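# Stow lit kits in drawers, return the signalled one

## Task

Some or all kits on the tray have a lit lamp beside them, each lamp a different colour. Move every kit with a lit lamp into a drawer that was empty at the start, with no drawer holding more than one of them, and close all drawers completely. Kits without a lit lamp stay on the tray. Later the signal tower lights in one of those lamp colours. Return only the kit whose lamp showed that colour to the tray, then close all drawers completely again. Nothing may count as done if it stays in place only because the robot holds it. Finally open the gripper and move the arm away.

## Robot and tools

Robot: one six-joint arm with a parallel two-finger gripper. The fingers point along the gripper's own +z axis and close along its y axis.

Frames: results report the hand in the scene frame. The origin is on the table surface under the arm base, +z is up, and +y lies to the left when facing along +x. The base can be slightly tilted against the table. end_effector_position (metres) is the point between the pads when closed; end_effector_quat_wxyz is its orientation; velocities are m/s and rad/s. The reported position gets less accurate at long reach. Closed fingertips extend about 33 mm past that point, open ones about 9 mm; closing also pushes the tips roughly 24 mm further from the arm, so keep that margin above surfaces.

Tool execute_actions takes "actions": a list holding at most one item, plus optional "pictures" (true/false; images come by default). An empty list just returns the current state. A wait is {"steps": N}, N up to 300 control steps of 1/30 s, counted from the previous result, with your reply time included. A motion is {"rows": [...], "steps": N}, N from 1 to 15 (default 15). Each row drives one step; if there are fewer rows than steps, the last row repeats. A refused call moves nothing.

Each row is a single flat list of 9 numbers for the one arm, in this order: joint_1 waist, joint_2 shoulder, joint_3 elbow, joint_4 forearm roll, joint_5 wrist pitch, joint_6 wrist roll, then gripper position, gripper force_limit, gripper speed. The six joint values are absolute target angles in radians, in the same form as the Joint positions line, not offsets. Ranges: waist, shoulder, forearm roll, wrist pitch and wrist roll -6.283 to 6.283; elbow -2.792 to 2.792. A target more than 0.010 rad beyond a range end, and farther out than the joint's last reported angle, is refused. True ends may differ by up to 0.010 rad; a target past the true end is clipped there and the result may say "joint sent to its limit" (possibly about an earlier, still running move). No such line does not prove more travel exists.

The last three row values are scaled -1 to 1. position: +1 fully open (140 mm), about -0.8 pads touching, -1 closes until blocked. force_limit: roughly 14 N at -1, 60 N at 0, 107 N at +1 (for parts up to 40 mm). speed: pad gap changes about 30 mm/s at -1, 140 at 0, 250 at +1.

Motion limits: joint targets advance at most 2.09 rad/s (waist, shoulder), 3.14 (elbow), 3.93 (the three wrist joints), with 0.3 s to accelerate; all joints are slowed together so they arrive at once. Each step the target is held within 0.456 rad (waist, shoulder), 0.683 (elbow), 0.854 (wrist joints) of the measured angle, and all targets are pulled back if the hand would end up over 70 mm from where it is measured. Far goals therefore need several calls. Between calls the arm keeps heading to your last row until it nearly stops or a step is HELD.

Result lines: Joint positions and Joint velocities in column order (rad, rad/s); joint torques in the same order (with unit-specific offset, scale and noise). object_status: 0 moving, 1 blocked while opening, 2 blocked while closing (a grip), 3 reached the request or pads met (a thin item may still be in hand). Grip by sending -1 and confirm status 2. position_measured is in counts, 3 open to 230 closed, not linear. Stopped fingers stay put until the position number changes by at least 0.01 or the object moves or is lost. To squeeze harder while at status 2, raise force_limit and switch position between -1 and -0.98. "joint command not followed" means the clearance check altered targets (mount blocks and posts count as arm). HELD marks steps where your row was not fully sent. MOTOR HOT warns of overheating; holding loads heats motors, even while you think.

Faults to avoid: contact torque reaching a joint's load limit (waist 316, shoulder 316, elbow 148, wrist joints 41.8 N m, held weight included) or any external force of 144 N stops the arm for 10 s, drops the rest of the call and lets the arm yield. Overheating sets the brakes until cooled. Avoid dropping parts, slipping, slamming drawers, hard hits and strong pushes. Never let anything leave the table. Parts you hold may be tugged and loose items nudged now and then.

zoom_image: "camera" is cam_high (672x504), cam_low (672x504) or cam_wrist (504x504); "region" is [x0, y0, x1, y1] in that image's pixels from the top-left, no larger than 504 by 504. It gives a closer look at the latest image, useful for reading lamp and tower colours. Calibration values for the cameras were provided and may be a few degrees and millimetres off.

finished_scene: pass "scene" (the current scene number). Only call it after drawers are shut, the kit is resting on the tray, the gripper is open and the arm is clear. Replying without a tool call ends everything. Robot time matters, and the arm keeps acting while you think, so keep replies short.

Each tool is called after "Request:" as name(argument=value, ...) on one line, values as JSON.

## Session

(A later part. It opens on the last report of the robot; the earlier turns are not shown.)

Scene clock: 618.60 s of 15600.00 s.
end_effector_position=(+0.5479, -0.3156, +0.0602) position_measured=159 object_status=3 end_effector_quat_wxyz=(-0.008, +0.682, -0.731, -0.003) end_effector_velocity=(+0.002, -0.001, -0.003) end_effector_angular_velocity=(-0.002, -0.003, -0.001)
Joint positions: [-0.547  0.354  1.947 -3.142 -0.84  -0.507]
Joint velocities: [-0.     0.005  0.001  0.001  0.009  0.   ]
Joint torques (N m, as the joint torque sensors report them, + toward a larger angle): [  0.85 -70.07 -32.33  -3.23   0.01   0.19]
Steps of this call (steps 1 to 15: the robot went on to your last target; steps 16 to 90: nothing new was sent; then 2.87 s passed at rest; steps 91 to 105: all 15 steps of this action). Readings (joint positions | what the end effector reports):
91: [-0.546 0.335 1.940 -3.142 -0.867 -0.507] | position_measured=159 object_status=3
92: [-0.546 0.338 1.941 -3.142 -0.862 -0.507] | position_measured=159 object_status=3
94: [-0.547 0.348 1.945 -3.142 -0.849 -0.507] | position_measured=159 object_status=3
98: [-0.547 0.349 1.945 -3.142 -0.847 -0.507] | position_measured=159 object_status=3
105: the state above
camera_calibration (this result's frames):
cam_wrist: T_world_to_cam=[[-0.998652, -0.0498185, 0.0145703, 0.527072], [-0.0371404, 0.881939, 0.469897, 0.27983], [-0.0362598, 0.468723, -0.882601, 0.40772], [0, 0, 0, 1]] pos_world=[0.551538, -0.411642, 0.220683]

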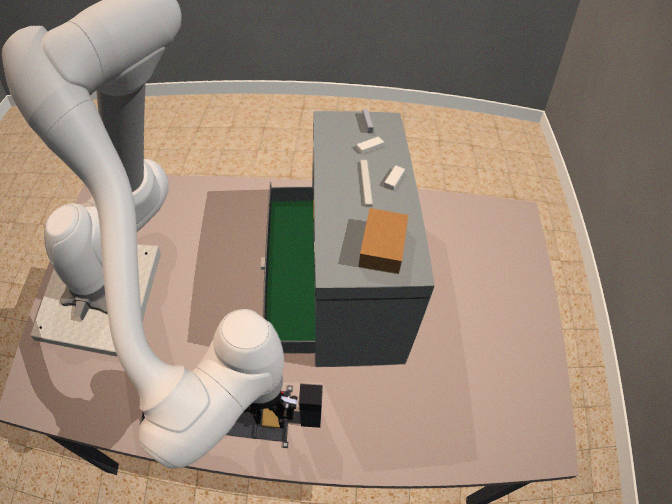

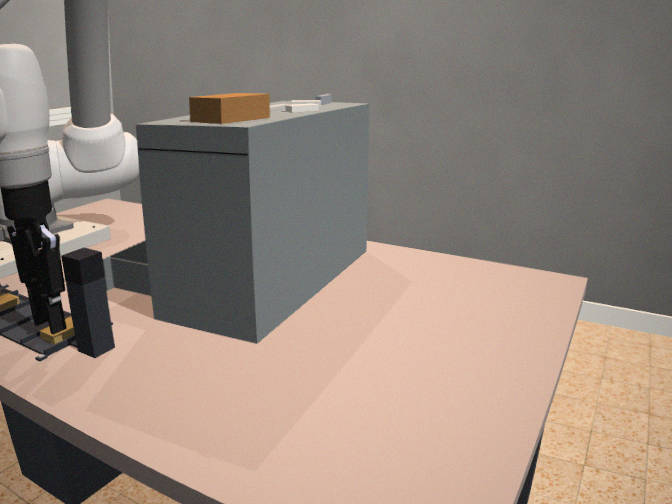

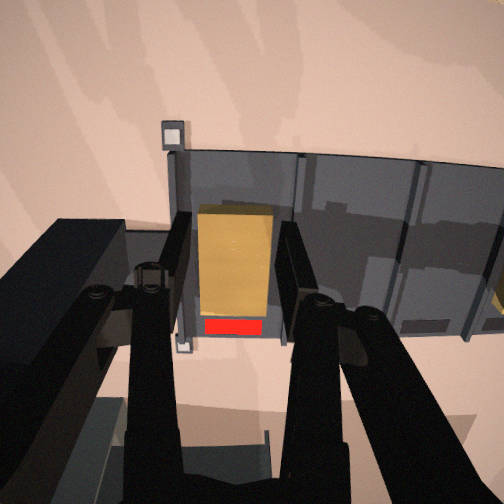

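Request:
execute_actions(actions=[{"rows":[[-0.5465,0.3595,1.950,-3.1416,-0.832,-0.507,-0.24,-0.2,0]],"steps":10}])

Scene clock: 637.80 s of 15600.00 s.
end_effector_position=(+0.5480, -0.3156, +0.0559) position_measured=159 object_status=3 end_effector_quat_wxyz=(-0.008, +0.682, -0.731, -0.003) end_effector_velocity=(-0.000, +0.000, -0.001) end_effector_angular_velocity=(+0.001, +0.001, +0.000)
Joint positions: [-0.547  0.359  1.95  -3.142 -0.832 -0.507]
Joint velocities: [-0.     0.001  0.    -0.    -0.001 -0.001]
Joint torques (N m, as the joint torque sensors report them, + toward a larger angle): [  0.61 -66.98 -30.47  -3.04   0.05   0.12]
Steps of this call (steps 1 to 15: the robot went on to your last target; steps 16 to 90: nothing new was sent; then 15.87 s passed at rest; steps 91 to 100: all 10 steps of this action). Readings (joint positions | what the end effector reports):
91: [-0.547 0.355 1.948 -3.142 -0.840 -0.507] | position_measured=159 object_status=3
92: [-0.547 0.356 1.948 -3.142 -0.837 -0.507] | position_measured=159 object_status=3
94: [-0.547 0.359 1.950 -3.142 -0.833 -0.507] | position_measured=159 object_status=3
98: [-0.547 0.359 1.950 -3.142 -0.832 -0.507] | position_measured=159 object_status=3
100: the state above
camera_calibration (this result's frames):
cam_wrist: T_world_to_cam=[[-0.998651, -0.0498711, 0.0144312, 0.527293], [-0.0372586, 0.882019, 0.469738, 0.282012], [-0.0361549, 0.468567, -0.882688, 0.403828], [0, 0, 0, 1]] pos_world=[0.551689, -0.411664, 0.216372]

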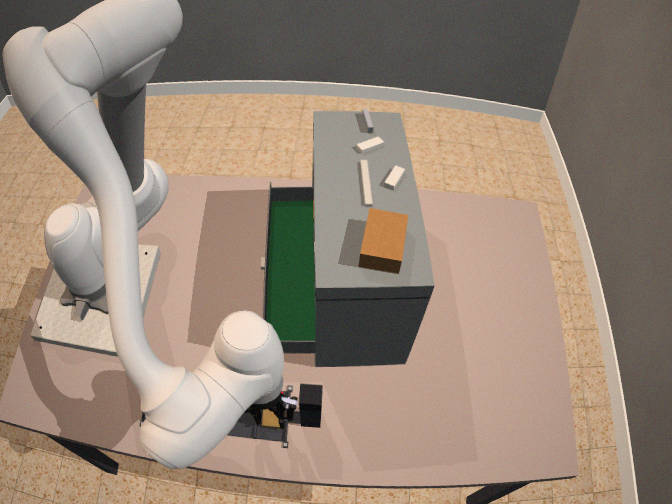

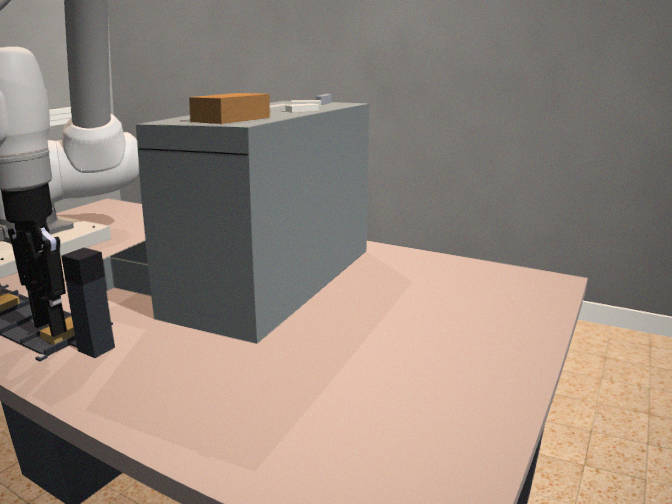

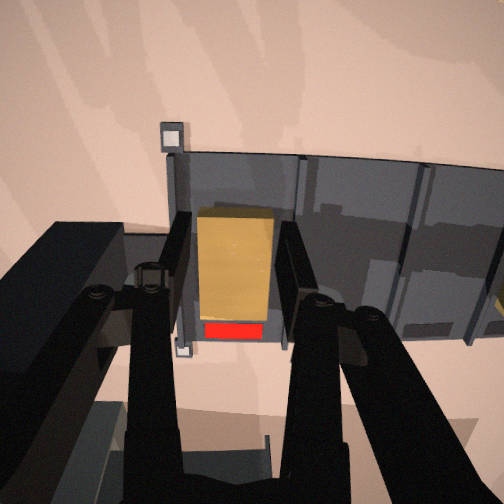

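Request:
execute_actions(actions=[{"rows":[[-0.5465,0.365,1.9535,-3.1416,-0.823,-0.507,-0.24,-0.2,0]],"steps":10}], pictures=false)

Request:
execute_actions(actions=[{"rows":[[-0.5465,0.370,1.956,-3.1416,-0.8156,-0.507,-0.24,-0.2,0]],"steps":10}], pictures=false)

Scene clock: 640.40 s of 15600.00 s.
end_effector_position=(+0.5479, -0.3154, +0.0510) position_measured=159 object_status=3 end_effector_quat_wxyz=(-0.008, +0.682, -0.731, -0.003) end_effector_velocity=(-0.000, -0.000, -0.000) end_effector_angular_velocity=(+0.000, -0.000, +0.000)
Joint positions: [-0.546  0.365  1.953 -3.142 -0.823 -0.507]
Joint velocities: [-0.001  0.     0.     0.     0.    -0.001]
Joint torques (N m, as the joint torque sensors report them, + toward a larger angle): [  0.07 -67.65 -30.29  -3.14   0.06   0.05]
Steps of this call (steps 1 to 15: the robot went on to your last target; steps 16 to 68: nothing new was sent; steps 69 to 78: all 10 steps of this action). Readings (joint positions | what the end effector reports):
69: [-0.546 0.360 1.950 -3.142 -0.832 -0.507] | position_measured=159 object_status=3
70: [-0.546 0.361 1.951 -3.142 -0.829 -0.507] | position_measured=159 object_status=3
72: [-0.546 0.365 1.953 -3.142 -0.824 -0.507] | position_measured=159 object_status=3
76: [-0.546 0.365 1.953 -3.142 -0.823 -0.507] | position_measured=159 object_status=3
78: the state above

Scene clock: 640.73 s of 15600.00 s.
end_effector_position=(+0.5479, -0.3153, +0.0468) position_measured=159 object_status=3 end_effector_quat_wxyz=(-0.008, +0.682, -0.731, -0.003) end_effector_velocity=(+0.000, +0.000, +0.000) end_effector_angular_velocity=(-0.000, -0.000, +0.001)
Joint positions: [-0.546  0.37   1.956 -3.142 -0.816 -0.507]
Joint velocities: [ 0.001 -0.    -0.     0.     0.    -0.001]
Joint torques (N m, as the joint torque sensors report them, + toward a larger angle): [ -0.86 -67.59 -30.21  -3.18   0.06   0.02]
Steps of this call (steps 1 to 10: all 10 steps of this action). Readings (joint positions | what the end effector reports):
1: [-0.546 0.365 1.954 -3.142 -0.823 -0.507] | position_measured=159 object_status=3
2: [-0.546 0.367 1.954 -3.142 -0.820 -0.507] | position_measured=159 object_status=3
4: [-0.546 0.370 1.956 -3.142 -0.816 -0.507] | position_measured=159 object_status=3
8: [-0.546 0.370 1.956 -3.142 -0.816 -0.507] | position_measured=159 object_status=3
10: the state above

Request:
execute_actions(actions=[{"rows":[[-0.5465,0.370,1.956,-3.1416,-0.8156,-0.507,-1,-0.2,0]],"steps":15}], pictures=false)

Request:
execute_actions(actions=[{"rows":[[-0.5465,0.370,1.956,-3.1416,-0.8156,-0.507,-0.97,0.3,0]],"steps":10}], pictures=false)

Request:
execute_actions(actions=[{"rows":[[-0.5465,0.3545,1.9475,-3.1416,-0.8396,-0.507,-0.97,0.3,0]],"steps":10}])

Scene clock: 646.27 s of 15600.00 s.
end_effector_position=(+0.5479, -0.3153, +0.0468) position_measured=174 object_status=2 end_effector_quat_wxyz=(-0.008, +0.682, -0.731, -0.003) end_effector_velocity=(+0.000, +0.001, -0.001) end_effector_angular_velocity=(+0.001, +0.001, +0.001)
Joint positions: [-0.546  0.37   1.956 -3.142 -0.816 -0.507]
Joint velocities: [ 0.001  0.001  0.     0.     0.    -0.   ]
Joint torques (N m, as the joint torque sensors report them, + toward a larger angle): [ -0.92 -50.6  -23.2   -2.87   2.48   0.3 ]
Steps of this call (steps 1 to 15: the robot went on to your last target; steps 16 to 90: nothing new was sent; then 2.03 s passed at rest; steps 91 to 105: all 15 steps of this action). Readings (joint positions | what the end effector reports):
91: [-0.546 0.370 1.956 -3.142 -0.816 -0.507] | position_measured=159 object_status=0
92: [-0.546 0.370 1.956 -3.142 -0.816 -0.507] | position_measured=162 object_status=0
94: [-0.546 0.370 1.956 -3.142 -0.816 -0.507] | position_measured=174 object_status=0
98: [-0.546 0.370 1.956 -3.142 -0.816 -0.507] | position_measured=174 object_status=0
105: the state above

Scene clock: 646.60 s of 15600.00 s.
end_effector_position=(+0.5479, -0.3153, +0.0468) position_measured=176 object_status=2 end_effector_quat_wxyz=(-0.008, +0.682, -0.731, -0.003) end_effector_velocity=(-0.001, -0.001, +0.000) end_effector_angular_velocity=(+0.000, +0.001, -0.001)
Joint positions: [-0.546  0.37   1.956 -3.142 -0.816 -0.507]
Joint velocities: [-0.002 -0.     0.     0.    -0.001 -0.001]
Joint torques (N m, as the joint torque sensors report them, + toward a larger angle): [  0.11 -44.23 -20.84  -2.8    3.57   0.26]
Steps of this call (steps 1 to 10: all 10 steps of this action). Readings (joint positions | what the end effector reports):
1: [-0.546 0.370 1.956 -3.142 -0.816 -0.507] | position_measured=174 object_status=0
2: [-0.546 0.370 1.956 -3.142 -0.816 -0.507] | position_measured=176 object_status=0
4: [-0.546 0.370 1.956 -3.142 -0.816 -0.507] | position_measured=176 object_status=0
8: [-0.546 0.370 1.956 -3.142 -0.816 -0.507] | position_measured=176 object_status=2
10: the state above

Scene clock: 646.93 s of 15600.00 s.
end_effector_position=(+0.5479, -0.3156, +0.0600) position_measured=177 object_status=2 end_effector_quat_wxyz=(-0.008, +0.682, -0.731, -0.003) end_effector_velocity=(+0.001, -0.000, +0.001) end_effector_angular_velocity=(-0.001, -0.002, +0.000)
Joint positions: [-0.547  0.355  1.948 -3.142 -0.84  -0.507]
Joint velocities: [ 0.001 -0.001 -0.001  0.     0.001  0.   ]
Joint torques (N m, as the joint torque sensors report them, + toward a larger angle): [ -0.21 -67.22 -30.54  -3.19   0.07   0.18]
Steps of this call (steps 1 to 10: all 10 steps of this action). Readings (joint positions | what the end effector reports):
1: [-0.546 0.370 1.956 -3.142 -0.816 -0.507] | position_measured=176 object_status=2
2: [-0.546 0.367 1.955 -3.142 -0.820 -0.507] | position_measured=176 object_status=2
4: [-0.547 0.356 1.948 -3.142 -0.837 -0.507] | position_measured=177 object_status=2
8: [-0.547 0.355 1.948 -3.142 -0.840 -0.507] | position_measured=177 object_status=2
10: the state above
camera_calibration (this result's frames):
cam_wrist: T_world_to_cam=[[-0.998649, -0.0498653, 0.0146106, 0.52705], [-0.0371637, 0.881949, 0.469877, 0.27995], [-0.0363164, 0.468699, -0.882611, 0.407552], [0, 0, 0, 1]] pos_world=[0.551543, -0.41164, 0.220467]

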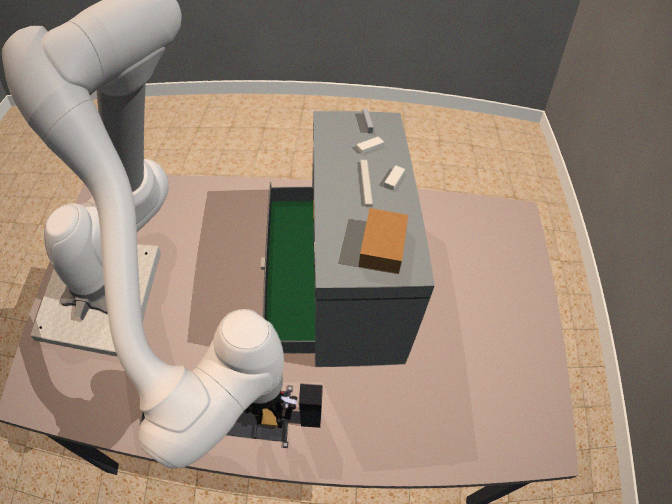

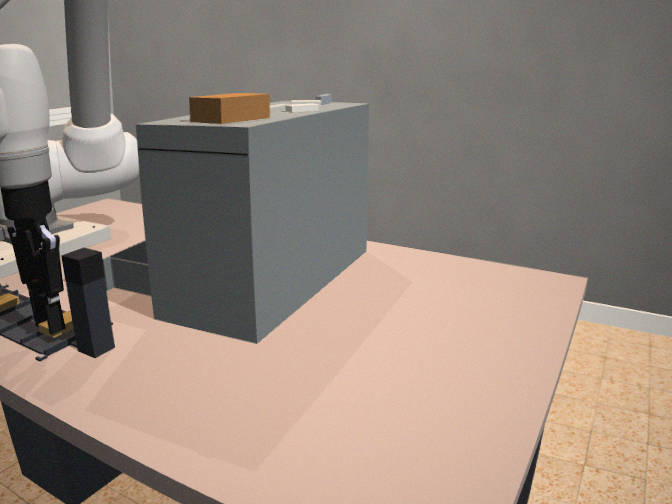

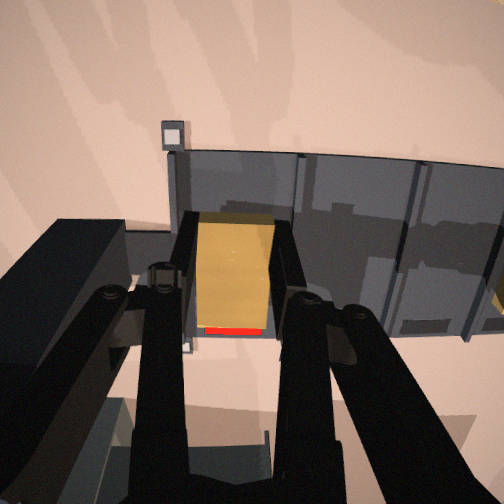

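Request:
execute_actions(actions=[{"rows":[[-0.5465,0.30,1.90,-3.1416,-0.94,-0.507,-0.97,0.3,0],[-0.5465,0.30,1.90,-3.1416,-0.94,-0.507,-0.97,0.3,0],[-0.5465,0.30,1.90,-3.1416,-0.94,-0.507,-0.97,0.3,0],[-0.5465,0.30,1.90,-3.1416,-0.94,-0.507,-0.97,0.3,0],[-0.5465,0.30,1.90,-3.1416,-0.94,-0.507,-0.97,0.3,0],[-0.5465,0.30,1.90,-3.1416,-0.94,-0.507,-0.97,0.3,0],[-0.5465,0.12,1.76,-3.1416,-1.26,-0.507,-0.97,0.3,0]],"steps":15}], pictures=false)

Request:
execute_actions(actions=[{"rows":[[-0.5465,0.0,1.85,-3.1416,-1.29,-0.507,-0.97,0.3,0]],"steps":15}], pictures=false)

Request:
execute_actions(actions=[{"rows":[[0.26,0.0,1.85,-3.1416,-1.29,0.30,-0.97,0.3,0]],"steps":15}], pictures=false)

Request:
execute_actions(actions=[{"steps":20}])

Scene clock: 664.03 s of 15600.00 s.
end_effector_position=(+0.5391, -0.3134, +0.2384) position_measured=177 object_status=2 end_effector_quat_wxyz=(-0.008, +0.682, -0.731, -0.002) end_effector_velocity=(-0.091, +0.050, +0.517) end_effector_angular_velocity=(-0.005, -0.008, +0.000)
Joint positions: [-0.547  0.178  1.805 -3.141 -1.157 -0.507]
Joint velocities: [ 0.001 -0.507 -0.394 -0.    -0.891  0.001]
Joint torques (N m, as the joint torque sensors report them, + toward a larger angle): [ -0.62 -57.8  -35.41  -3.84   0.11   0.12]
Steps of this call (steps 1 to 15: the robot went on to your last target; steps 16 to 90: nothing new was sent; then 13.60 s passed at rest; steps 91 to 105: all 15 steps of this action). Readings (joint positions | what the end effector reports):
91: [-0.547 0.354 1.947 -3.142 -0.840 -0.507] | position_measured=177 object_status=2
92: [-0.547 0.351 1.945 -3.141 -0.847 -0.507] | position_measured=177 object_status=2
94: [-0.547 0.323 1.920 -3.141 -0.898 -0.507] | position_measured=177 object_status=2
98: [-0.547 0.297 1.898 -3.141 -0.947 -0.507] | position_measured=177 object_status=2
105: the state above

Scene clock: 664.53 s of 15600.00 s.
end_effector_position=(+0.4676, -0.2685, +0.3179) position_measured=177 object_status=2 end_effector_quat_wxyz=(-0.008, +0.682, -0.731, -0.002) end_effector_velocity=(-0.000, -0.000, +0.001) end_effector_angular_velocity=(-0.001, -0.002, -0.001)
Joint positions: [-0.547  0.     1.85  -3.142 -1.29  -0.507]
Joint velocities: [-0.    -0.002  0.    -0.     0.001  0.001]
Joint torques (N m, as the joint torque sensors report them, + toward a larger angle): [ -1.18 -41.11 -40.14  -4.02   0.09   0.24]
Steps of this call (steps 1 to 15: all 15 steps of this action). Readings (joint positions | what the end effector reports):
1: [-0.547 0.161 1.792 -3.141 -1.187 -0.507] | position_measured=177 object_status=2
2: [-0.547 0.141 1.783 -3.142 -1.212 -0.507] | position_measured=177 object_status=2
4: [-0.547 0.091 1.791 -3.142 -1.241 -0.507] | position_measured=177 object_status=2
8: [-0.547 0.009 1.845 -3.142 -1.285 -0.507] | position_measured=177 object_status=2
15: the state above

Scene clock: 665.03 s of 15600.00 s.
end_effector_position=(+0.5291, -0.0951, +0.3210) position_measured=177 object_status=2 end_effector_quat_wxyz=(+0.008, -0.638, +0.770, +0.003) end_effector_velocity=(+0.076, +0.440, +0.007) end_effector_angular_velocity=(-0.000, -0.003, +0.120)
Joint positions: [-0.203  0.     1.85  -3.142 -1.29  -0.046]
Joint velocities: [ 0.829  0.    -0.    -0.     0.001  0.709]
Joint torques (N m, as the joint torque sensors report them, + toward a larger angle): [ -0.94 -42.2  -39.56  -4.2    0.04   0.31]
Steps of this call (steps 1 to 15: all 15 steps of this action). Readings (joint positions | what the end effector reports):
1: [-0.546 0.000 1.850 -3.142 -1.290 -0.507] | position_measured=177 object_status=2
2: [-0.543 0.000 1.850 -3.142 -1.290 -0.500] | position_measured=177 object_status=2
4: [-0.513 0.000 1.850 -3.142 -1.290 -0.448] | position_measured=177 object_status=2
8: [-0.399 0.000 1.850 -3.142 -1.290 -0.263] | position_measured=177 object_status=2
15: the state above

Scene clock: 665.70 s of 15600.00 s.
end_effector_position=(+0.5136, +0.1518, +0.3246) position_measured=177 object_status=2 end_effector_quat_wxyz=(-0.009, +0.682, -0.731, -0.002) end_effector_velocity=(-0.000, -0.000, +0.000) end_effector_angular_velocity=(+0.001, +0.000, -0.005)
Joint positions: [ 0.26  -0.     1.85  -3.142 -1.29   0.3  ]
Joint velocities: [-0.001 -0.    -0.     0.001 -0.001  0.004]
Joint torques (N m, as the joint torque sensors report them, + toward a larger angle): [ -1.7  -41.43 -40.59  -4.37   0.27  -0.12]
Steps of this call (steps 1 to 20: the robot went on to your last target). Readings (joint positions | what the end effector reports):
1: [-0.175 0.000 1.850 -3.142 -1.290 -0.023] | position_measured=177 object_status=2
2: [-0.148 0.000 1.850 -3.142 -1.290 -0.001] | position_measured=177 object_status=2
4: [-0.092 0.000 1.850 -3.142 -1.290 0.040] | position_measured=177 object_status=2
8: [0.020 0.000 1.850 -3.142 -1.290 0.123] | position_measured=177 object_status=2
20: the state above
camera_calibration (this result's frames):
cam_wrist: T_world_to_cam=[[-0.998699, -0.0493428, 0.0128932, 0.512806], [-0.0374993, 0.881821, 0.470092, -0.257773], [-0.0345652, 0.468996, -0.882523, 0.419848], [0, 0, 0, 1]] pos_world=[0.516985, 0.0557054, 0.485091]

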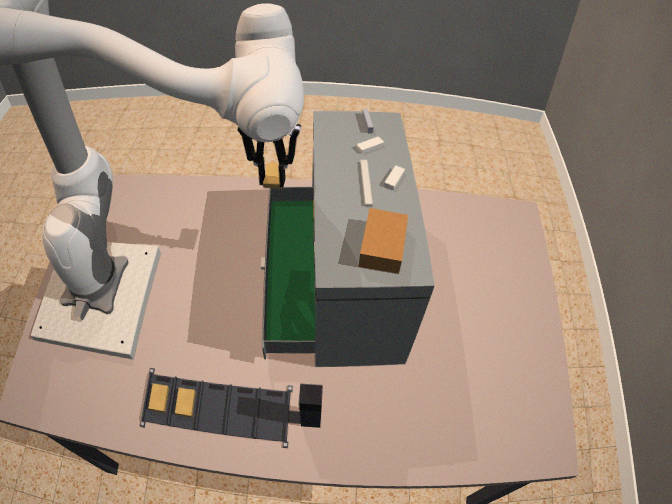

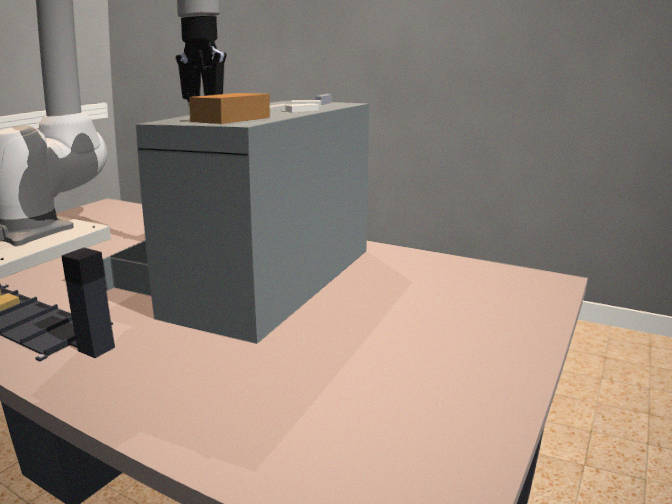

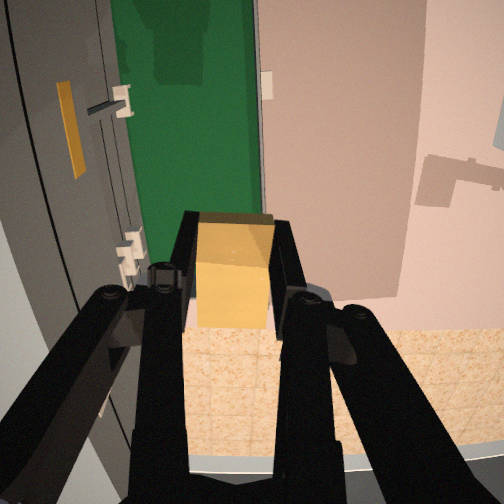

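Request:
execute_actions(actions=[{"rows":[[0.24,0.10,1.95,-3.1416,-1.09,0.28,-0.97,0.3,0],[0.24,0.10,1.95,-3.1416,-1.09,0.28,-0.97,0.3,0],[0.24,0.10,1.95,-3.1416,-1.09,0.28,-0.97,0.3,0],[0.24,0.10,1.95,-3.1416,-1.09,0.28,-0.97,0.3,0],[0.24,0.10,1.95,-3.1416,-1.09,0.28,-0.97,0.3,0],[0.24,0.10,1.95,-3.1416,-1.09,0.28,-0.97,0.3,0],[0.24,0.193,2.01,-3.1416,-0.939,0.28,-0.97,0.3,0]],"steps":15}], pictures=false)

Request:
execute_actions(actions=[{"steps":10}])

Scene clock: 683.33 s of 15600.00 s.
end_effector_position=(+0.5406, +0.1498, +0.1883) position_measured=177 object_status=2 end_effector_quat_wxyz=(-0.005, +0.682, -0.731, -0.005) end_effector_velocity=(+0.000, -0.000, -0.000) end_effector_angular_velocity=(+0.000, -0.000, +0.001)
Joint positions: [ 0.242  0.134  1.972 -3.141 -1.042  0.282]
Joint velocities: [-0.     0.001 -0.     0.     0.001 -0.001]
Joint torques (N m, as the joint torque sensors report them, + toward a larger angle): [ -4.07 -47.18 -51.41  -4.45   6.68   0.22]
FORCE FAULT: contact force on the arm reached its limit, and the arm stopped for 10 seconds. The contact can be on any part of the arm, not only on its tool. The arm's remaining commands of this call were not run. The arm holds still and accepts commands again. Move the arm away from the contact; if what it grips holds it there, let go first. Pushing or pulling that hard again can fault the arm again.
The stop began at step 101 of this call (marked STOPPED below). From that step on the arm followed nothing that you had sent. 5 steps, steps kept back included, did not run and will not run. Nothing is kept back now, and the robot has no last target.
Steps of this call (steps 1 to 30: the robot went on to your last target; steps 31 to 90: nothing new was sent; then 4.27 s passed at rest; steps 91 to 100: the first 10 steps of this action; steps 101 to 401: the stop). Readings (joint positions | what the end effector reports):
91: [0.260 0.000 1.850 -3.142 -1.290 0.300] | position_measured=177 object_status=2
92: [0.260 0.003 1.853 -3.142 -1.283 0.300] | position_measured=177 object_status=2
94: [0.254 0.031 1.880 -3.142 -1.228 0.294] | position_measured=177 object_status=2
98: [0.242 0.096 1.943 -3.142 -1.101 0.282] | position_measured=177 object_status=2
101: [0.242 0.136 1.974 -3.141 -1.042 0.282] | position_measured=177 object_status=2 STOPPED
401: the state above

Scene clock: 683.37 s of 15600.00 s.
end_effector_position=(+0.5404, +0.1498, +0.1882) position_measured=177 object_status=2 end_effector_quat_wxyz=(-0.005, +0.682, -0.731, -0.005) end_effector_velocity=(+0.000, -0.000, +0.000) end_effector_angular_velocity=(+0.000, +0.000, -0.001)
Joint positions: [ 0.242  0.134  1.972 -3.141 -1.042  0.282]
Joint velocities: [-0.001  0.    -0.     0.    -0.     0.   ]
Joint torques (N m, as the joint torque sensors report them, + toward a larger angle): [ -3.66 -45.28 -47.42  -4.6    5.27   0.24]
A stop began in an earlier call of the same reply, so what this call sent did not run. Send another action.
Steps of this call (step 1: nothing new was sent). Readings (joint positions | what the end effector reports):
1: the state above
camera_calibration (this result's frames):
cam_wrist: T_world_to_cam=[[-0.998555, -0.0493906, 0.0211708, 0.539609], [-0.0337072, 0.882529, 0.469049, -0.192754], [-0.0418504, 0.467657, -0.882918, 0.305524], [0, 0, 0, 1]] pos_world=[0.545119, 0.0538819, 0.348739]

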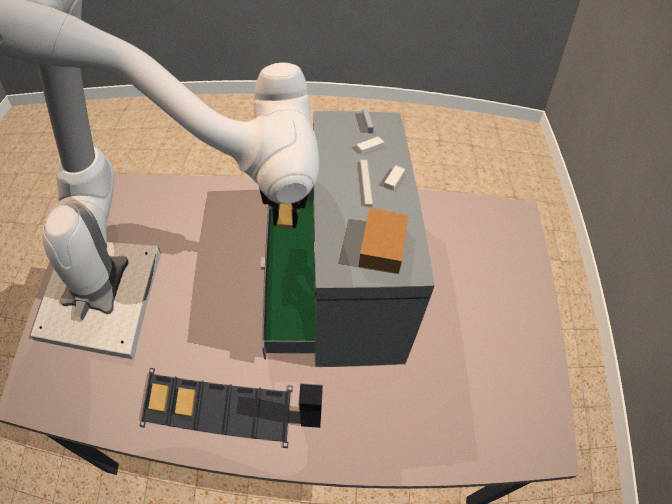

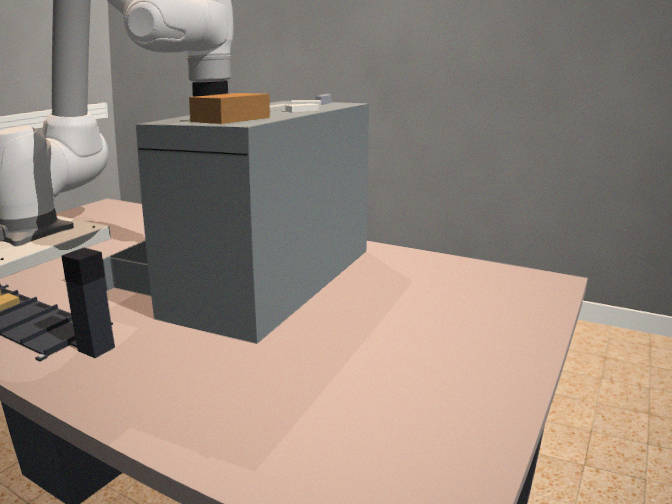

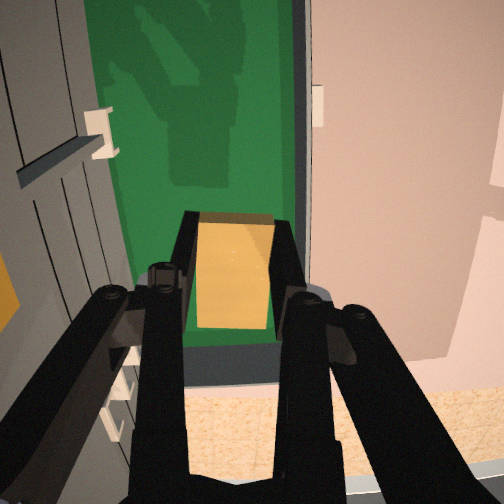

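Request:
execute_actions(actions=[{"rows":[[0.26,0.0,1.85,-3.1416,-1.29,0.30,-0.97,0.3,0]],"steps":15}], pictures=false)

Request:
execute_actions(actions=[{"rows":[[0.03,0.0,1.85,-3.1416,-1.29,1.64,-0.97,0.3,0]],"steps":15}], pictures=false)

Request:
execute_actions(actions=[{"steps":10}])

Scene clock: 693.50 s of 15600.00 s.
end_effector_position=(+0.5135, +0.1519, +0.3243) position_measured=177 object_status=2 end_effector_quat_wxyz=(-0.008, +0.682, -0.731, -0.003) end_effector_velocity=(+0.001, -0.000, +0.004) end_effector_angular_velocity=(+0.001, -0.006, -0.002)
Joint positions: [ 0.26   0.     1.85  -3.142 -1.29   0.3  ]
Joint velocities: [-0.001 -0.004 -0.003 -0.    -0.001  0.001]
Joint torques (N m, as the joint torque sensors report them, + toward a larger angle): [ -0.37 -43.19 -41.04  -4.12   0.27   0.04]
Steps of this call (steps 1 to 90: nothing new was sent; then 6.63 s passed at rest; steps 91 to 105: all 15 steps of this action). Readings (joint positions | what the end effector reports):
91: [0.242 0.134 1.972 -3.141 -1.042 0.282] | position_measured=177 object_status=2
92: [0.242 0.131 1.969 -3.141 -1.049 0.282] | position_measured=177 object_status=2
94: [0.246 0.101 1.942 -3.141 -1.103 0.286] | position_measured=177 object_status=2
98: [0.256 0.031 1.878 -3.141 -1.233 0.296] | position_measured=177 object_status=2
105: the state above

Scene clock: 694.00 s of 15600.00 s.
end_effector_position=(+0.5345, +0.0451, +0.3232) position_measured=177 object_status=2 end_effector_quat_wxyz=(+0.005, -0.099, +0.995, +0.007) end_effector_velocity=(+0.014, -0.155, -0.002) end_effector_angular_velocity=(+0.025, +0.040, -2.721)
Joint positions: [ 0.058  0.     1.85  -3.142 -1.29   1.399]
Joint velocities: [-0.288 -0.001 -0.    -0.     0.     2.433]
Joint torques (N m, as the joint torque sensors report them, + toward a larger angle): [  3.28 -41.55 -39.92  -3.95   0.11  -0.25]
Steps of this call (steps 1 to 15: all 15 steps of this action). Readings (joint positions | what the end effector reports):
1: [0.260 0.000 1.850 -3.142 -1.290 0.300] | position_measured=177 object_status=2
2: [0.258 0.000 1.850 -3.142 -1.290 0.307] | position_measured=177 object_status=2
4: [0.242 0.000 1.850 -3.142 -1.290 0.363] | position_measured=177 object_status=2
8: [0.168 0.000 1.850 -3.142 -1.290 0.648] | position_measured=177 object_status=2
15: the state above

Scene clock: 694.33 s of 15600.00 s.
end_effector_position=(+0.5356, +0.0303, +0.3230) position_measured=177 object_status=2 end_effector_quat_wxyz=(+0.004, +0.034, +0.999, +0.008) end_effector_velocity=(-0.001, +0.001, +0.000) end_effector_angular_velocity=(+0.000, +0.000, -0.000)
Joint positions: [ 0.03  -0.     1.85  -3.142 -1.29   1.64 ]
Joint velocities: [ 0.001 -0.001  0.     0.    -0.001  0.001]
Joint torques (N m, as the joint torque sensors report them, + toward a larger angle): [ -0.69 -41.04 -39.81  -4.12   0.16  -0.02]
Steps of this call (steps 1 to 10: the robot went on to your last target). Readings (joint positions | what the end effector reports):
1: [0.049 0.000 1.850 -3.142 -1.290 1.475] | position_measured=177 object_status=2
2: [0.042 0.000 1.850 -3.142 -1.290 1.536] | position_measured=177 object_status=2
4: [0.033 0.000 1.850 -3.142 -1.290 1.616] | position_measured=177 object_status=2
8: [0.030 -0.000 1.850 -3.142 -1.290 1.640] | position_measured=177 object_status=2
10: the state above
camera_calibration (this result's frames):
cam_wrist: T_world_to_cam=[[-0.0503163, 0.998031, 0.0374513, -0.0188039], [0.884587, 0.0271258, 0.465586, -0.615543], [0.463653, 0.0565555, -0.88421, 0.222316], [0, 0, 0, 1]] pos_world=[0.440478, 0.0228908, 0.483867]

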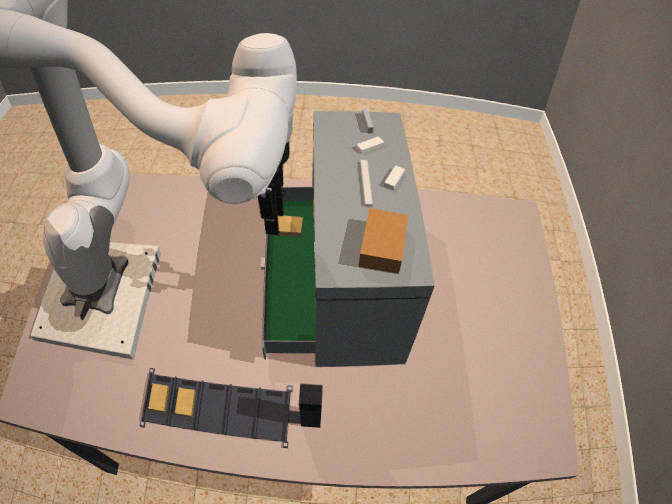

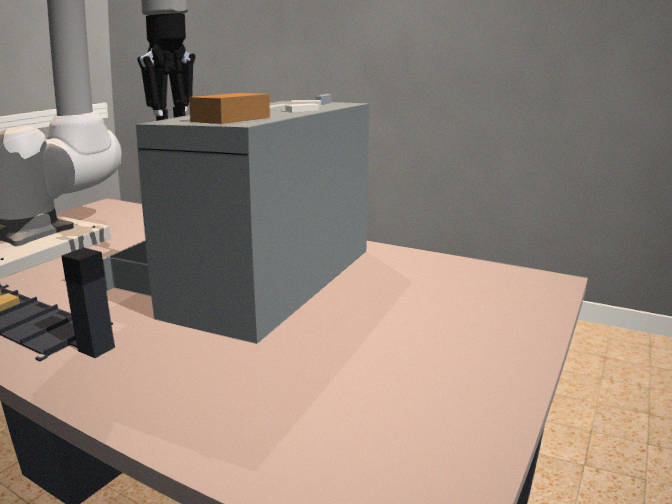

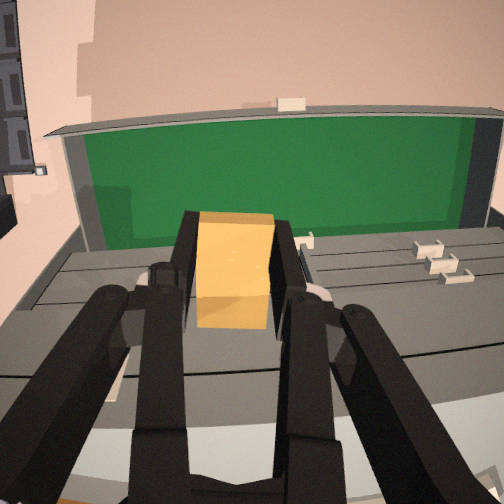

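Request:
execute_actions(actions=[{"rows":[[0.0,0.013,1.87,-3.1416,-1.259,1.61,-0.97,0.3,0],[0.0,0.026,1.90,-3.1416,-1.216,1.61,-0.97,0.3,0],[0.0,0.026,1.90,-3.1416,-1.216,1.61,-0.97,0.3,0],[0.0,0.039,1.925,-3.1416,-1.178,1.61,-0.97,0.3,0],[0.0,0.039,1.925,-3.1416,-1.178,1.61,-0.97,0.3,0],[0.0,0.052,1.95,-3.1416,-1.14,1.61,-0.97,0.3,0],[0.0,0.052,1.95,-3.1416,-1.14,1.61,-0.97,0.3,0],[0.0,0.064,1.975,-3.1416,-1.103,1.61,-0.97,0.3,0],[0.0,0.064,1.975,-3.1416,-1.103,1.61,-0.97,0.3,0],[0.0,0.077,1.999,-3.1416,-1.066,1.61,-0.97,0.3,0]],"steps":15}])

Scene clock: 701.23 s of 15600.00 s.
end_effector_position=(+0.5363, +0.0159, +0.2048) position_measured=177 object_status=2 end_effector_quat_wxyz=(+0.003, +0.035, +0.999, +0.008) end_effector_velocity=(+0.006, -0.001, -0.002) end_effector_angular_velocity=(-0.001, -0.020, -0.002)
Joint positions: [-0.     0.077  1.998 -3.142 -1.067  1.61 ]
Joint velocities: [-0.001  0.001  0.003 -0.     0.023  0.   ]
Joint torques (N m, as the joint torque sensors report them, + toward a larger angle): [ -1.58 -45.88 -36.61  -3.88   0.26   0.07]
Steps of this call (steps 1 to 30: the robot went on to your last target; steps 31 to 90: nothing new was sent; then 3.40 s passed at rest; steps 91 to 105: all 15 steps of this action). Readings (joint positions | what the end effector reports):
91: [0.030 0.000 1.850 -3.142 -1.290 1.640] | position_measured=177 object_status=2
92: [0.026 0.001 1.852 -3.142 -1.287 1.637] | position_measured=177 object_status=2
94: [0.008 0.015 1.876 -3.142 -1.249 1.618] | position_measured=177 object_status=2
98: [0.000 0.045 1.937 -3.142 -1.160 1.610] | position_measured=177 object_status=2
105: the state above
camera_calibration (this result's frames):
cam_wrist: T_world_to_cam=[[-0.0500833, 0.998038, 0.0375617, -0.000140883], [0.885484, 0.0269764, 0.463887, -0.560836], [0.461964, 0.0564932, -0.885098, 0.119463], [0, 0, 0, 1]] pos_world=[0.441416, 0.00852108, 0.365906]

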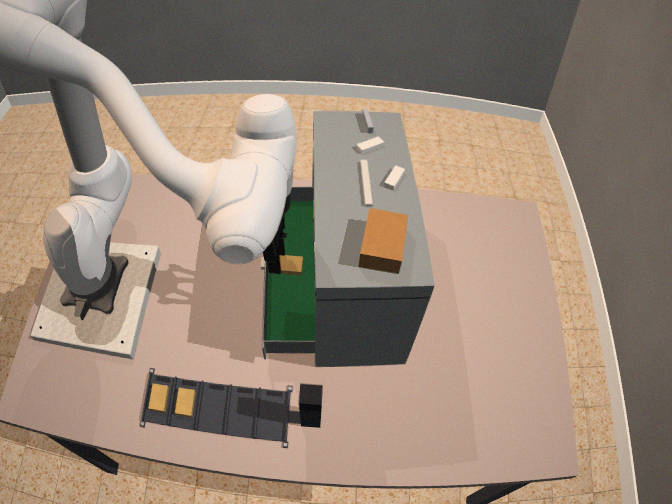

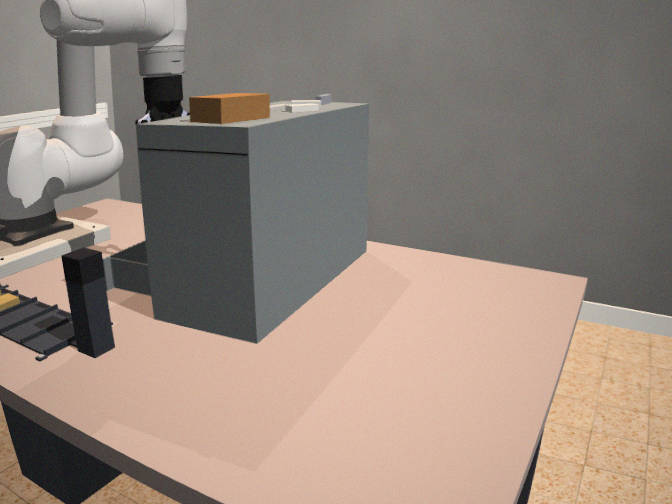

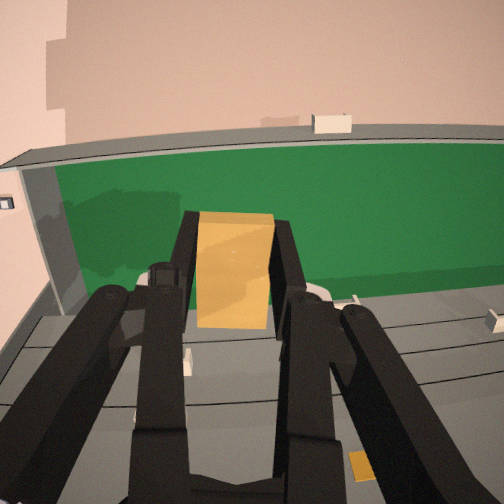

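Request:
execute_actions(actions=[{"rows":[[0.0,0.087,2.009,-3.1416,-1.046,1.61,-0.97,0.3,0],[0.0,0.097,2.019,-3.1416,-1.026,1.61,-0.97,0.3,0],[0.0,0.097,2.019,-3.1416,-1.026,1.61,-0.97,0.3,0],[0.0,0.107,2.029,-3.1416,-1.006,1.61,-0.97,0.3,0],[0.0,0.107,2.029,-3.1416,-1.006,1.61,-0.97,0.3,0],[0.0,0.117,2.039,-3.1416,-0.986,1.61,-0.97,0.3,0],[0.0,0.117,2.039,-3.1416,-0.986,1.61,-0.97,0.3,0],[0.0,0.127,2.049,-3.1416,-0.966,1.61,-0.97,0.3,0],[0.0,0.127,2.049,-3.1416,-0.966,1.61,-0.97,0.3,0],[0.0,0.136,2.059,-3.1416,-0.947,1.61,-0.97,0.3,0],[0.0,0.136,2.059,-3.1416,-0.947,1.61,-0.97,0.3,0],[0.0,0.146,2.069,-3.1416,-0.927,1.61,-0.97,0.3,0]],"steps":15}])

Scene clock: 706.30 s of 15600.00 s.
end_effector_position=(+0.5369, +0.0169, +0.1354) position_measured=177 object_status=2 end_effector_quat_wxyz=(+0.003, +0.035, +0.999, +0.008) end_effector_velocity=(+0.001, +0.001, -0.035) end_effector_angular_velocity=(-0.001, -0.006, +0.002)
Joint positions: [-0.     0.145  2.068 -3.142 -0.929  1.61 ]
Joint velocities: [ 0.001  0.036  0.035 -0.     0.078 -0.001]
Joint torques (N m, as the joint torque sensors report them, + toward a larger angle): [  2.27 -67.73 -44.36  -4.26   0.21   0.1 ]
Steps of this call (steps 1 to 15: the robot went on to your last target; steps 16 to 90: nothing new was sent; then 1.57 s passed at rest; steps 91 to 105: all 15 steps of this action). Readings (joint positions | what the end effector reports):
91: [-0.000 0.077 1.999 -3.142 -1.066 1.610] | position_measured=177 object_status=2
92: [-0.000 0.080 2.001 -3.142 -1.060 1.610] | position_measured=177 object_status=2
94: [-0.000 0.093 2.015 -3.142 -1.035 1.610] | position_measured=177 object_status=2
98: [-0.000 0.114 2.036 -3.142 -0.993 1.610] | position_measured=177 object_status=2
105: the state above
camera_calibration (this result's frames):
cam_wrist: T_world_to_cam=[[-0.0500722, 0.998037, 0.0376178, 0.00144604], [0.885811, 0.0269805, 0.463262, -0.529265], [0.461337, 0.0565188, -0.885423, 0.0580607], [0, 0, 0, 1]] pos_world=[0.442116, 0.00955514, 0.296542]

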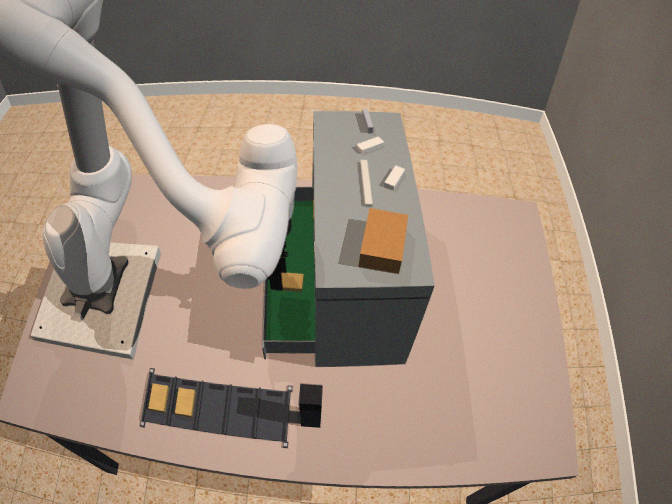

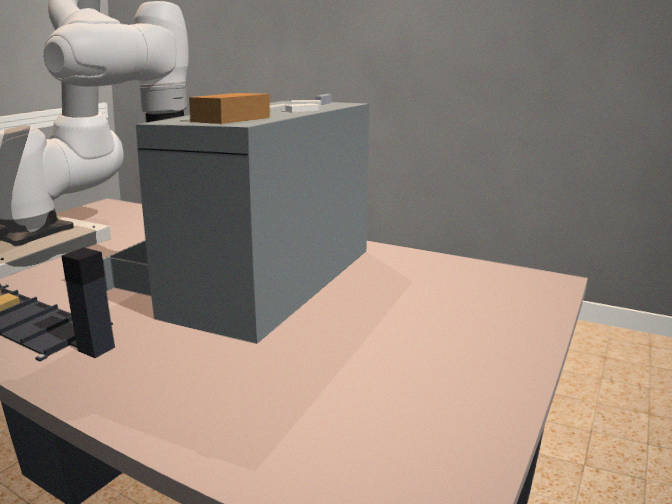

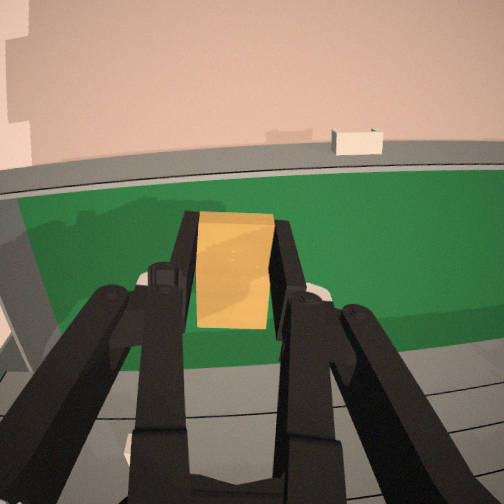

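Request:
execute_actions(actions=[{"rows":[[0.0,0.153,2.076,-3.1416,-0.913,1.61,-0.97,0.3,0],[0.0,0.153,2.076,-3.1416,-0.913,1.61,-0.97,0.3,0],[0.0,0.153,2.076,-3.1416,-0.913,1.61,-0.97,0.3,0],[0.0,0.16,2.083,-3.1416,-0.899,1.61,-0.97,0.3,0],[0.0,0.16,2.083,-3.1416,-0.899,1.61,-0.97,0.3,0],[0.0,0.16,2.083,-3.1416,-0.899,1.61,-0.97,0.3,0],[0.0,0.167,2.09,-3.1416,-0.885,1.61,-0.97,0.3,0]],"steps":15}], pictures=false)

Request:
execute_actions(actions=[{"rows":[[0.0,0.174,2.097,-3.1416,-0.871,1.61,-0.97,0.3,0]],"steps":10}])

Scene clock: 710.67 s of 15600.00 s.
end_effector_position=(+0.5356, +0.0173, +0.1140) position_measured=177 object_status=2 end_effector_quat_wxyz=(+0.003, +0.035, +0.999, +0.008) end_effector_velocity=(+0.000, +0.000, -0.000) end_effector_angular_velocity=(-0.001, -0.000, +0.002)
Joint positions: [-0.     0.167  2.09  -3.142 -0.885  1.61 ]
Joint velocities: [ 0.     0.001  0.    -0.001  0.001 -0.001]
Joint torques (N m, as the joint torque sensors report them, + toward a larger angle): [ -0.92 -49.76 -32.72  -3.34   0.11   0.05]
Steps of this call (steps 1 to 15: the robot went on to your last target; steps 16 to 90: nothing new was sent; then 0.87 s passed at rest; steps 91 to 105: all 15 steps of this action). Readings (joint positions | what the end effector reports):
91: [-0.000 0.146 2.069 -3.142 -0.927 1.610] | position_measured=177 object_status=2
92: [-0.000 0.148 2.071 -3.142 -0.922 1.610] | position_measured=177 object_status=2
94: [-0.000 0.153 2.076 -3.142 -0.914 1.610] | position_measured=177 object_status=2
98: [-0.000 0.162 2.085 -3.142 -0.895 1.610] | position_measured=177 object_status=2
105: the state above

Scene clock: 711.00 s of 15600.00 s.
end_effector_position=(+0.5349, +0.0174, +0.1072) position_measured=177 object_status=2 end_effector_quat_wxyz=(+0.003, +0.035, +0.999, +0.008) end_effector_velocity=(-0.000, +0.000, +0.000) end_effector_angular_velocity=(-0.000, +0.000, +0.001)
Joint positions: [-0.     0.174  2.097 -3.142 -0.871  1.61 ]
Joint velocities: [ 0.001 -0.     0.    -0.    -0.001 -0.001]
Joint torques (N m, as the joint torque sensors report them, + toward a larger angle): [ -0.27 -50.59 -32.16  -3.41   0.32   0.19]
Steps of this call (steps 1 to 10: all 10 steps of this action). Readings (joint positions | what the end effector reports):
1: [-0.000 0.167 2.090 -3.142 -0.885 1.610] | position_measured=177 object_status=2
2: [-0.000 0.169 2.092 -3.142 -0.880 1.610] | position_measured=177 object_status=2
4: [-0.000 0.174 2.097 -3.142 -0.872 1.610] | position_measured=177 object_status=2
8: [-0.000 0.174 2.097 -3.142 -0.871 1.610] | position_measured=177 object_status=2
10: the state above
camera_calibration (this result's frames):
cam_wrist: T_world_to_cam=[[-0.0501254, 0.998038, 0.0375194, 0.00197685], [0.885512, 0.0270371, 0.46383, -0.514415], [0.461905, 0.0564735, -0.885129, 0.033666], [0, 0, 0, 1]] pos_world=[0.440069, 0.010034, 0.268325]

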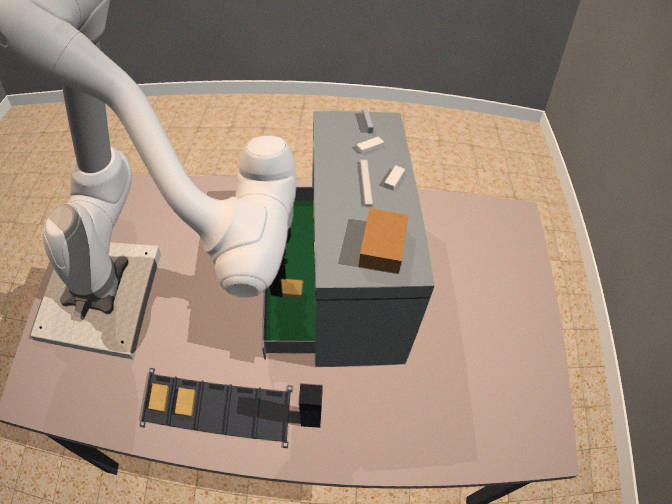

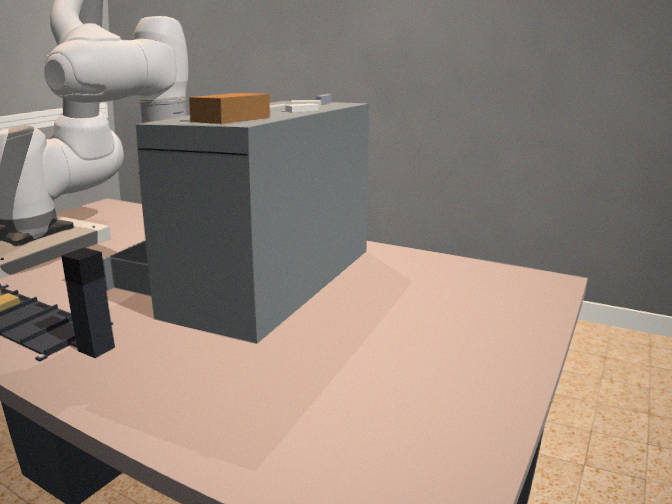

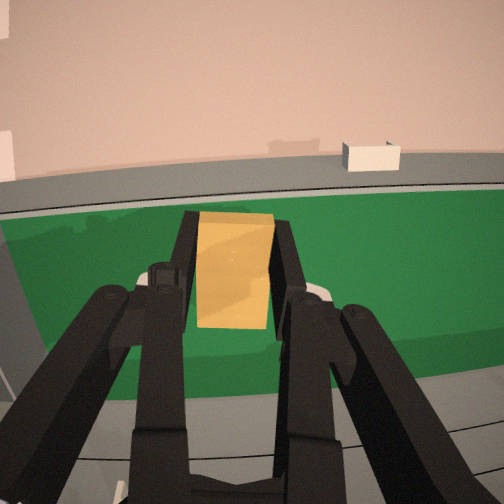

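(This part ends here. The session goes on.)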